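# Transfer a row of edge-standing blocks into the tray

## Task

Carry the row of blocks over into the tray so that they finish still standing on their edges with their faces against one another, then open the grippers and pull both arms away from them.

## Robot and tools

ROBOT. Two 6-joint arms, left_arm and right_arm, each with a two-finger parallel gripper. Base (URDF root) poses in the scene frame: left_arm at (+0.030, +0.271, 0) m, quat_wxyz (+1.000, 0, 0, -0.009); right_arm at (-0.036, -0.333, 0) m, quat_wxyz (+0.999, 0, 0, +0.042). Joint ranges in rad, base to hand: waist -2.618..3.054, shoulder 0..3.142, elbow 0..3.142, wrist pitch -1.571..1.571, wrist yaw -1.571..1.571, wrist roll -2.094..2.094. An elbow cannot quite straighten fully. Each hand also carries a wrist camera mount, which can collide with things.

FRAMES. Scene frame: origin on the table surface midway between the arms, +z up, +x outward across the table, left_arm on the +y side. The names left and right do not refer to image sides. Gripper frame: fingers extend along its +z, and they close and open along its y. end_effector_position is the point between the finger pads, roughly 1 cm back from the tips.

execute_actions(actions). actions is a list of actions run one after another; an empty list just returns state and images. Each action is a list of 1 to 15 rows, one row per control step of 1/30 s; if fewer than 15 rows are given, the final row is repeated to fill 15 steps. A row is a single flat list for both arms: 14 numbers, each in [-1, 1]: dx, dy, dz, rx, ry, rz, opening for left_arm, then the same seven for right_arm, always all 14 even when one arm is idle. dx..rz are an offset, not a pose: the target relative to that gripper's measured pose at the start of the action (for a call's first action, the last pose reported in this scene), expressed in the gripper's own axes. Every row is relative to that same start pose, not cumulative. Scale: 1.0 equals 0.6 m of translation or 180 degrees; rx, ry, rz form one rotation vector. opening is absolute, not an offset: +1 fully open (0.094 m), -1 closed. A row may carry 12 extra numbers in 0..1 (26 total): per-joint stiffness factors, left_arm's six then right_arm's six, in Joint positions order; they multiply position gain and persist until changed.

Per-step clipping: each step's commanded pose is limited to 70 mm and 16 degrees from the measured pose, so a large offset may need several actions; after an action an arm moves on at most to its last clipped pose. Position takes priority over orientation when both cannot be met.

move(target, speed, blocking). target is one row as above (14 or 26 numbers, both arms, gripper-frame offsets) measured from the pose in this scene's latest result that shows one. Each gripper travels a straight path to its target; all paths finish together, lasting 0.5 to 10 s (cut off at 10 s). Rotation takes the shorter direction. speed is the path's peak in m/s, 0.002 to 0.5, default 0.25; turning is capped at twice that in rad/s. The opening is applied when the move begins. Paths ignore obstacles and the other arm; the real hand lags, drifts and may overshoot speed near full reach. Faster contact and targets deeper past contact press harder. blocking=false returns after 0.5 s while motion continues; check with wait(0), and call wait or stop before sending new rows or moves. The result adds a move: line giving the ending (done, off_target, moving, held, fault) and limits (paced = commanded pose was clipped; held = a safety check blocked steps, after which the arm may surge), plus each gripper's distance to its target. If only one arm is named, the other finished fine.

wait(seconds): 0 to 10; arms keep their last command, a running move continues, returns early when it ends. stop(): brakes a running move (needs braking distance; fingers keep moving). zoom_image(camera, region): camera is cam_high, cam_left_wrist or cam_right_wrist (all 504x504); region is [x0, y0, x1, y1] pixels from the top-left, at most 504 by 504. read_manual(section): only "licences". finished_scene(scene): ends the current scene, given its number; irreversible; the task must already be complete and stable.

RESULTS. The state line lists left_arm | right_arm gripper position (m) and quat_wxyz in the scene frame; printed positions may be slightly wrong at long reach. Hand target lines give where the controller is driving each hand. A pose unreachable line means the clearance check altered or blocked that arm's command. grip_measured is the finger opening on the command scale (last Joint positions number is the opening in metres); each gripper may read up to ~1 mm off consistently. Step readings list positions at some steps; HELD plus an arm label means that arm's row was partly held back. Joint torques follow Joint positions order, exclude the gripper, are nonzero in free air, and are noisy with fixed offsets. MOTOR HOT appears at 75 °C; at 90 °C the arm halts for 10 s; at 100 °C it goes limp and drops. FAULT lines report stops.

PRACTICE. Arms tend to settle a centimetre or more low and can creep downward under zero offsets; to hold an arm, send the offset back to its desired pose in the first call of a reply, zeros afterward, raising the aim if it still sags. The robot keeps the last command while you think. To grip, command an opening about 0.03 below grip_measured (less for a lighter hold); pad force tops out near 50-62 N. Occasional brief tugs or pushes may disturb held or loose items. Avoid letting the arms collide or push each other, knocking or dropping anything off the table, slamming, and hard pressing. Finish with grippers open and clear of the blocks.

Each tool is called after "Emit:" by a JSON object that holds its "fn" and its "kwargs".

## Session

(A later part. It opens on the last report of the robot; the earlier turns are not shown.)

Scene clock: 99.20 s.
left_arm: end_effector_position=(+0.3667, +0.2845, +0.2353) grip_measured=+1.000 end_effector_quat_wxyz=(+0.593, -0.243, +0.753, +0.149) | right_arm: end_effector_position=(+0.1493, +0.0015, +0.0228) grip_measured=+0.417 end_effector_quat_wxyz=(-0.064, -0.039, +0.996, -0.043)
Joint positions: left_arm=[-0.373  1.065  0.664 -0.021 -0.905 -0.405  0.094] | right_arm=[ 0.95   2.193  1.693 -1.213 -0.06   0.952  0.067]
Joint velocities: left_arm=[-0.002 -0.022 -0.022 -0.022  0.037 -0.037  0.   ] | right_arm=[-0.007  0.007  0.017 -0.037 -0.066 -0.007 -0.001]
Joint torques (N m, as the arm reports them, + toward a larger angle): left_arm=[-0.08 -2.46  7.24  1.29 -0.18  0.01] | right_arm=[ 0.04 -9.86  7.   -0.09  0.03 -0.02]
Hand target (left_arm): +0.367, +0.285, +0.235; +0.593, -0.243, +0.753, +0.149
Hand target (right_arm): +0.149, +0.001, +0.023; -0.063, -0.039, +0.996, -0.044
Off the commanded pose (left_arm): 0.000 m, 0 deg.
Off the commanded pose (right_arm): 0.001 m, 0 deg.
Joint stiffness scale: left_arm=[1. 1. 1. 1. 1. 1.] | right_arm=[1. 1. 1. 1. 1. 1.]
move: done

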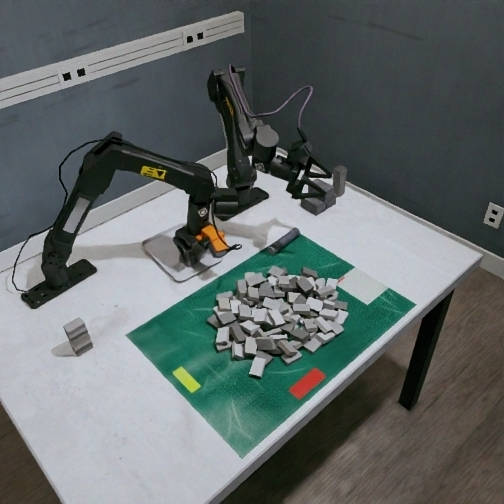

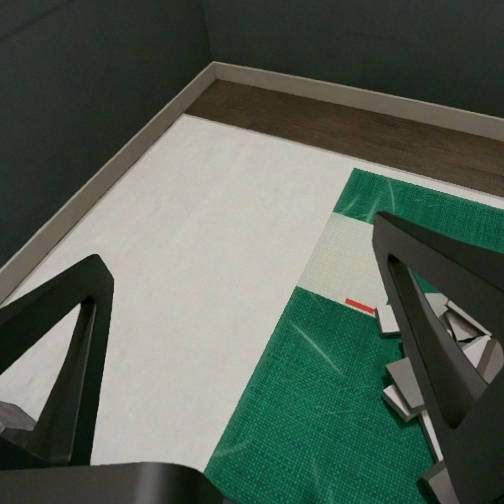

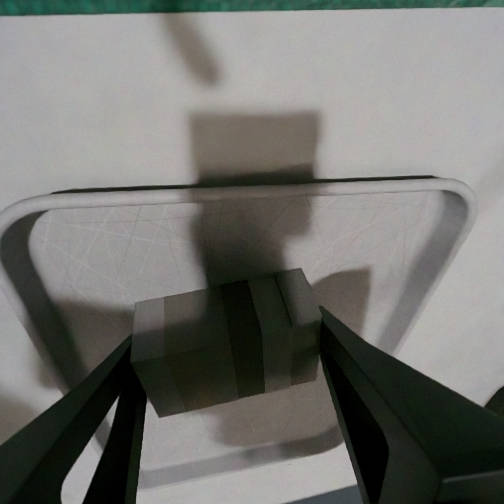

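Open slightly.

Emit:
{"fn": "move", "kwargs": {"target": [0,0,0,0,0,0,1,0,0,0,0,0,0,0.5]}}

Emit:
{"fn": "move", "kwargs": {"target": [0,0,0,0,0,0,1,0,0,0,0,0,0,0.75]}}

Emit:
{"fn": "move", "kwargs": {"target": [0,0,0,0,0,0,1,0,0,-0.18,0,0,0,0.75], "speed": 0.08}}

Scene clock: 102.80 s.
left_arm: end_effector_position=(+0.3668, +0.2844, +0.2353) grip_measured=+1.000 end_effector_quat_wxyz=(+0.593, -0.242, +0.754, +0.148) | right_arm: end_effector_position=(+0.1493, +0.0015, +0.0228) grip_measured=+0.498 end_effector_quat_wxyz=(-0.064, -0.039, +0.996, -0.043)
Joint positions: left_arm=[-0.373  1.065  0.664 -0.021 -0.904 -0.405  0.094] | right_arm=[ 0.95   2.193  1.693 -1.213 -0.06   0.952  0.07 ]
Joint velocities: left_arm=[-0.017  0.017 -0.012 -0.066 -0.007 -0.022  0.   ] | right_arm=[-0.007 -0.002  0.002 -0.051 -0.022 -0.051 -0.   ]
Joint torques (N m, as the arm reports them, + toward a larger angle): left_arm=[ 0.02 -2.43  7.21  1.3  -0.18 -0.03] | right_arm=[-0.05 -9.82  7.09 -0.06  0.   -0.03]
Hand target (left_arm): +0.367, +0.284, +0.235; +0.593, -0.242, +0.753, +0.149
Hand target (right_arm): +0.149, +0.002, +0.023; -0.064, -0.039, +0.996, -0.043
Off the commanded pose (left_arm): 0.000 m, 0 deg.
Off the commanded pose (right_arm): 0.000 m, 0 deg.
Joint stiffness scale: left_arm=[1. 1. 1. 1. 1. 1.] | right_arm=[1. 1. 1. 1. 1. 1.]
move: done

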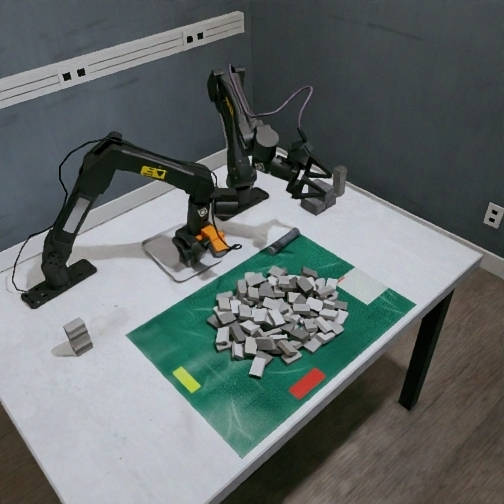

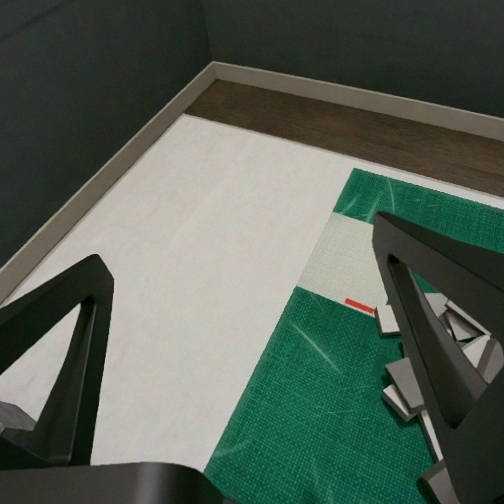

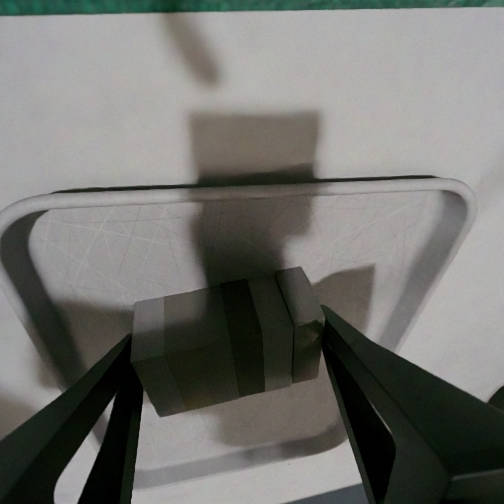

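Scene clock: 103.30 s.
left_arm: end_effector_position=(+0.3668, +0.2843, +0.2352) grip_measured=+1.000 end_effector_quat_wxyz=(+0.593, -0.242, +0.754, +0.148) | right_arm: end_effector_position=(+0.1493, +0.0015, +0.0228) grip_measured=+0.748 end_effector_quat_wxyz=(-0.064, -0.039, +0.996, -0.043)
Joint positions: left_arm=[-0.373  1.065  0.664 -0.021 -0.904 -0.405  0.094] | right_arm=[ 0.95   2.193  1.693 -1.213 -0.06   0.952  0.082]
Joint velocities: left_arm=[ 0.012 -0.007  0.002 -0.037  0.022  0.022  0.   ] | right_arm=[ 0.002 -0.017  0.012 -0.051 -0.081  0.022  0.   ]
Joint torques (N m, as the arm reports them, + toward a larger angle): left_arm=[-0.02 -2.5   7.34  1.29 -0.2   0.01] | right_arm=[-0.04 -9.83  7.1  -0.05 -0.01 -0.03]
Hand target (left_arm): +0.367, +0.284, +0.235; +0.593, -0.242, +0.754, +0.149
Hand target (right_arm): +0.149, +0.002, +0.023; -0.064, -0.039, +0.996, -0.043
Off the commanded pose (left_arm): 0.000 m, 0 deg.
Off the commanded pose (right_arm): 0.000 m, 0 deg.
Joint stiffness scale: left_arm=[1. 1. 1. 1. 1. 1.] | right_arm=[1. 1. 1. 1. 1. 1.]
move: done

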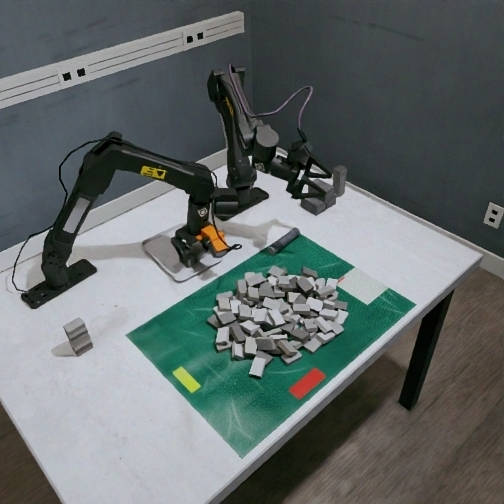

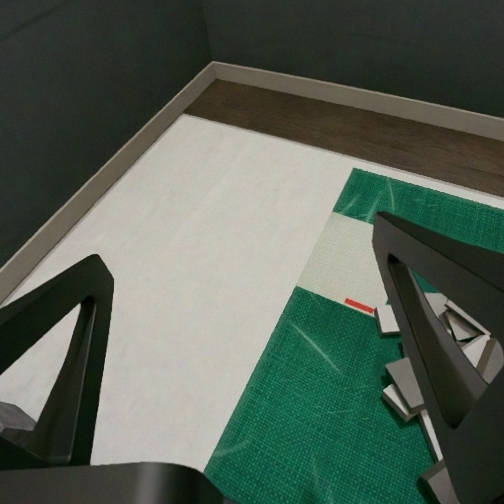

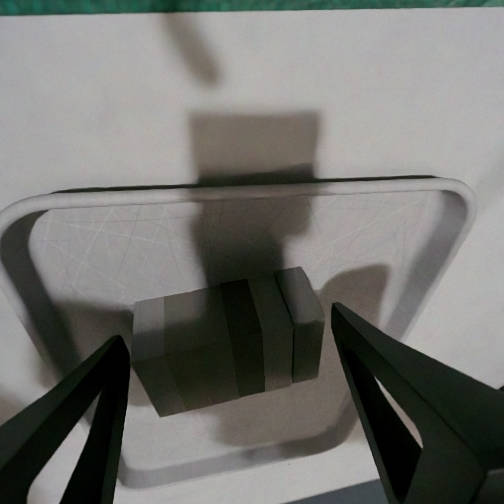

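Scene clock: 105.07 s.
left_arm: end_effector_position=(+0.3668, +0.2842, +0.2352) grip_measured=+1.000 end_effector_quat_wxyz=(+0.593, -0.242, +0.754, +0.148) | right_arm: end_effector_position=(+0.1555, +0.0120, +0.1101) grip_measured=+0.748 end_effector_quat_wxyz=(-0.057, -0.041, +0.997, -0.033)
Joint positions: left_arm=[-0.373  1.065  0.664 -0.021 -0.903 -0.405  0.094] | right_arm=[ 0.95   2.188  2.038 -1.539 -0.06   0.949  0.082]
Joint velocities: left_arm=[-0.012  0.002 -0.012 -0.007 -0.022 -0.007  0.   ] | right_arm=[ 0.002 -0.012 -0.017  0.007 -0.007 -0.125 -0.001]
Joint torques (N m, as the arm reports them, + toward a larger angle): left_arm=[ 0.01 -2.46  7.19  1.29 -0.2   0.01] | right_arm=[ -1.34 -11.62  10.82  -0.22   0.02  -0.11]
Hand target (left_arm): +0.367, +0.284, +0.235; +0.593, -0.242, +0.754, +0.148
Hand target (right_arm): +0.162, +0.012, +0.129; -0.045, -0.038, +0.998, -0.014
Off the commanded pose (left_arm): 0.000 m, 0 deg.
Off the commanded pose (right_arm): 0.021 m, 1 deg.
Joint stiffness scale: left_arm=[1. 1. 1. 1. 1. 1.] | right_arm=[1. 1. 1. 1. 1. 1.]
joint sent to its limit (right arm) — the command would take joint 4 (wrist pitch) past its lower limit, so that joint was sent only as far as its limit.
move: off_target (right_arm)

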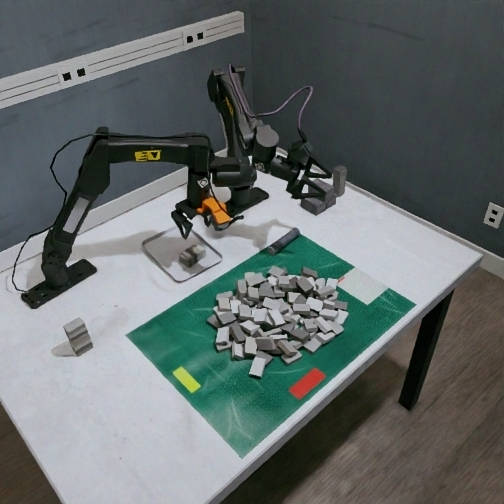

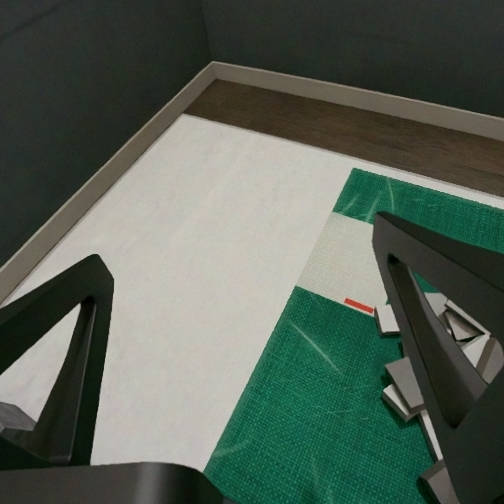

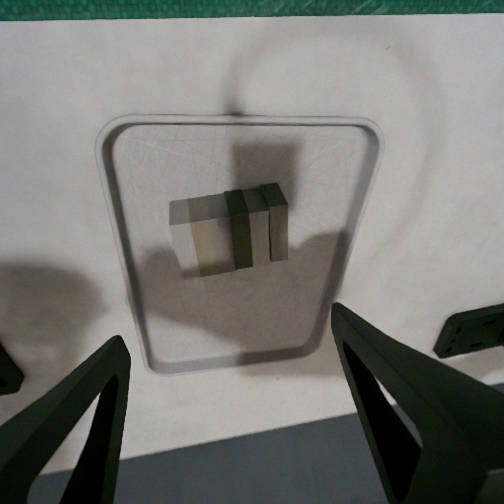

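Good.

Emit:
{"fn": "move", "kwargs": {"target": [0,0,0,0,0,0,1,0,-0.4,0,0,0,0,0.75]}}

Emit:
{"fn": "finished_scene", "kwargs": {"scene": 1}}

Scene clock: 107.97 s.
left_arm: end_effector_position=(+0.3669, +0.2841, +0.2352) grip_measured=+1.000 end_effector_quat_wxyz=(+0.593, -0.242, +0.754, +0.148) | right_arm: end_effector_position=(+0.1830, -0.2247, +0.1307) grip_measured=+0.748 end_effector_quat_wxyz=(-0.061, -0.038, +0.997, -0.035)
Joint positions: left_arm=[-0.373  1.065  0.664 -0.021 -0.902 -0.405  0.094] | right_arm=[ 0.38   1.599  1.335 -1.448  0.013  0.388  0.082]
Joint velocities: left_arm=[ 0.002  0.002  0.017  0.066 -0.037 -0.037  0.   ] | right_arm=[ 0.002  0.002 -0.012  0.022 -0.007  0.022 -0.   ]
Joint torques (N m, as the arm reports them, + toward a larger angle): left_arm=[ 0.05 -2.46  7.22  1.31 -0.19  0.01] | right_arm=[-0.59 -6.71  5.26  0.12  0.14 -0.11]
Hand target (left_arm): +0.367, +0.284, +0.235; +0.593, -0.242, +0.754, +0.148
Hand target (right_arm): +0.182, -0.228, +0.130; -0.053, -0.040, +0.997, -0.034
Off the commanded pose (left_arm): 0.000 m, 0 deg.
Off the commanded pose (right_arm): 0.009 m, 1 deg.
Joint stiffness scale: left_arm=[1. 1. 1. 1. 1. 1.] | right_arm=[1. 1. 1. 1. 1. 1.]
move: done

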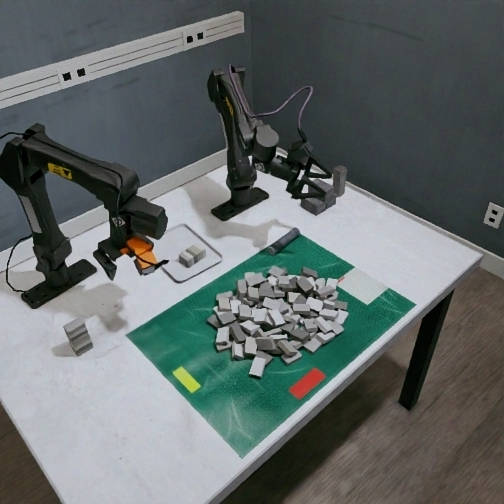

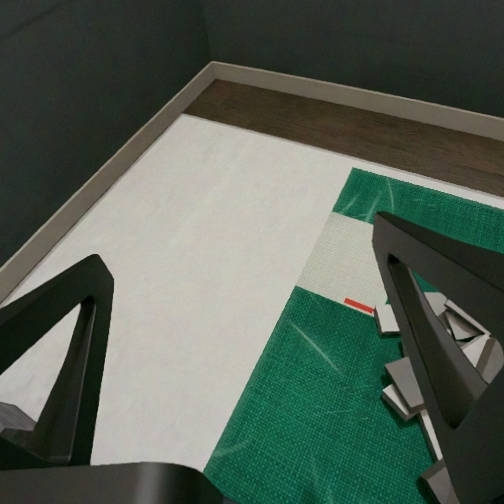

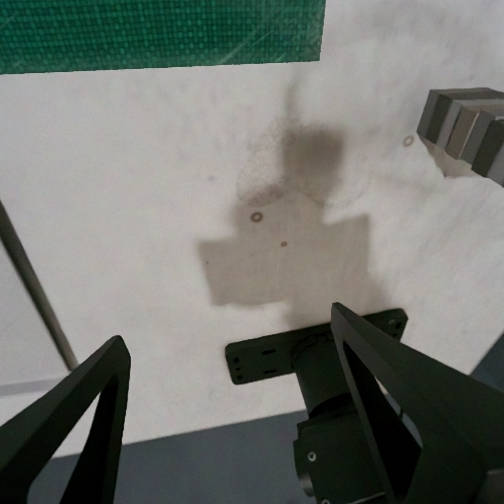

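The scene is finished: the task was done.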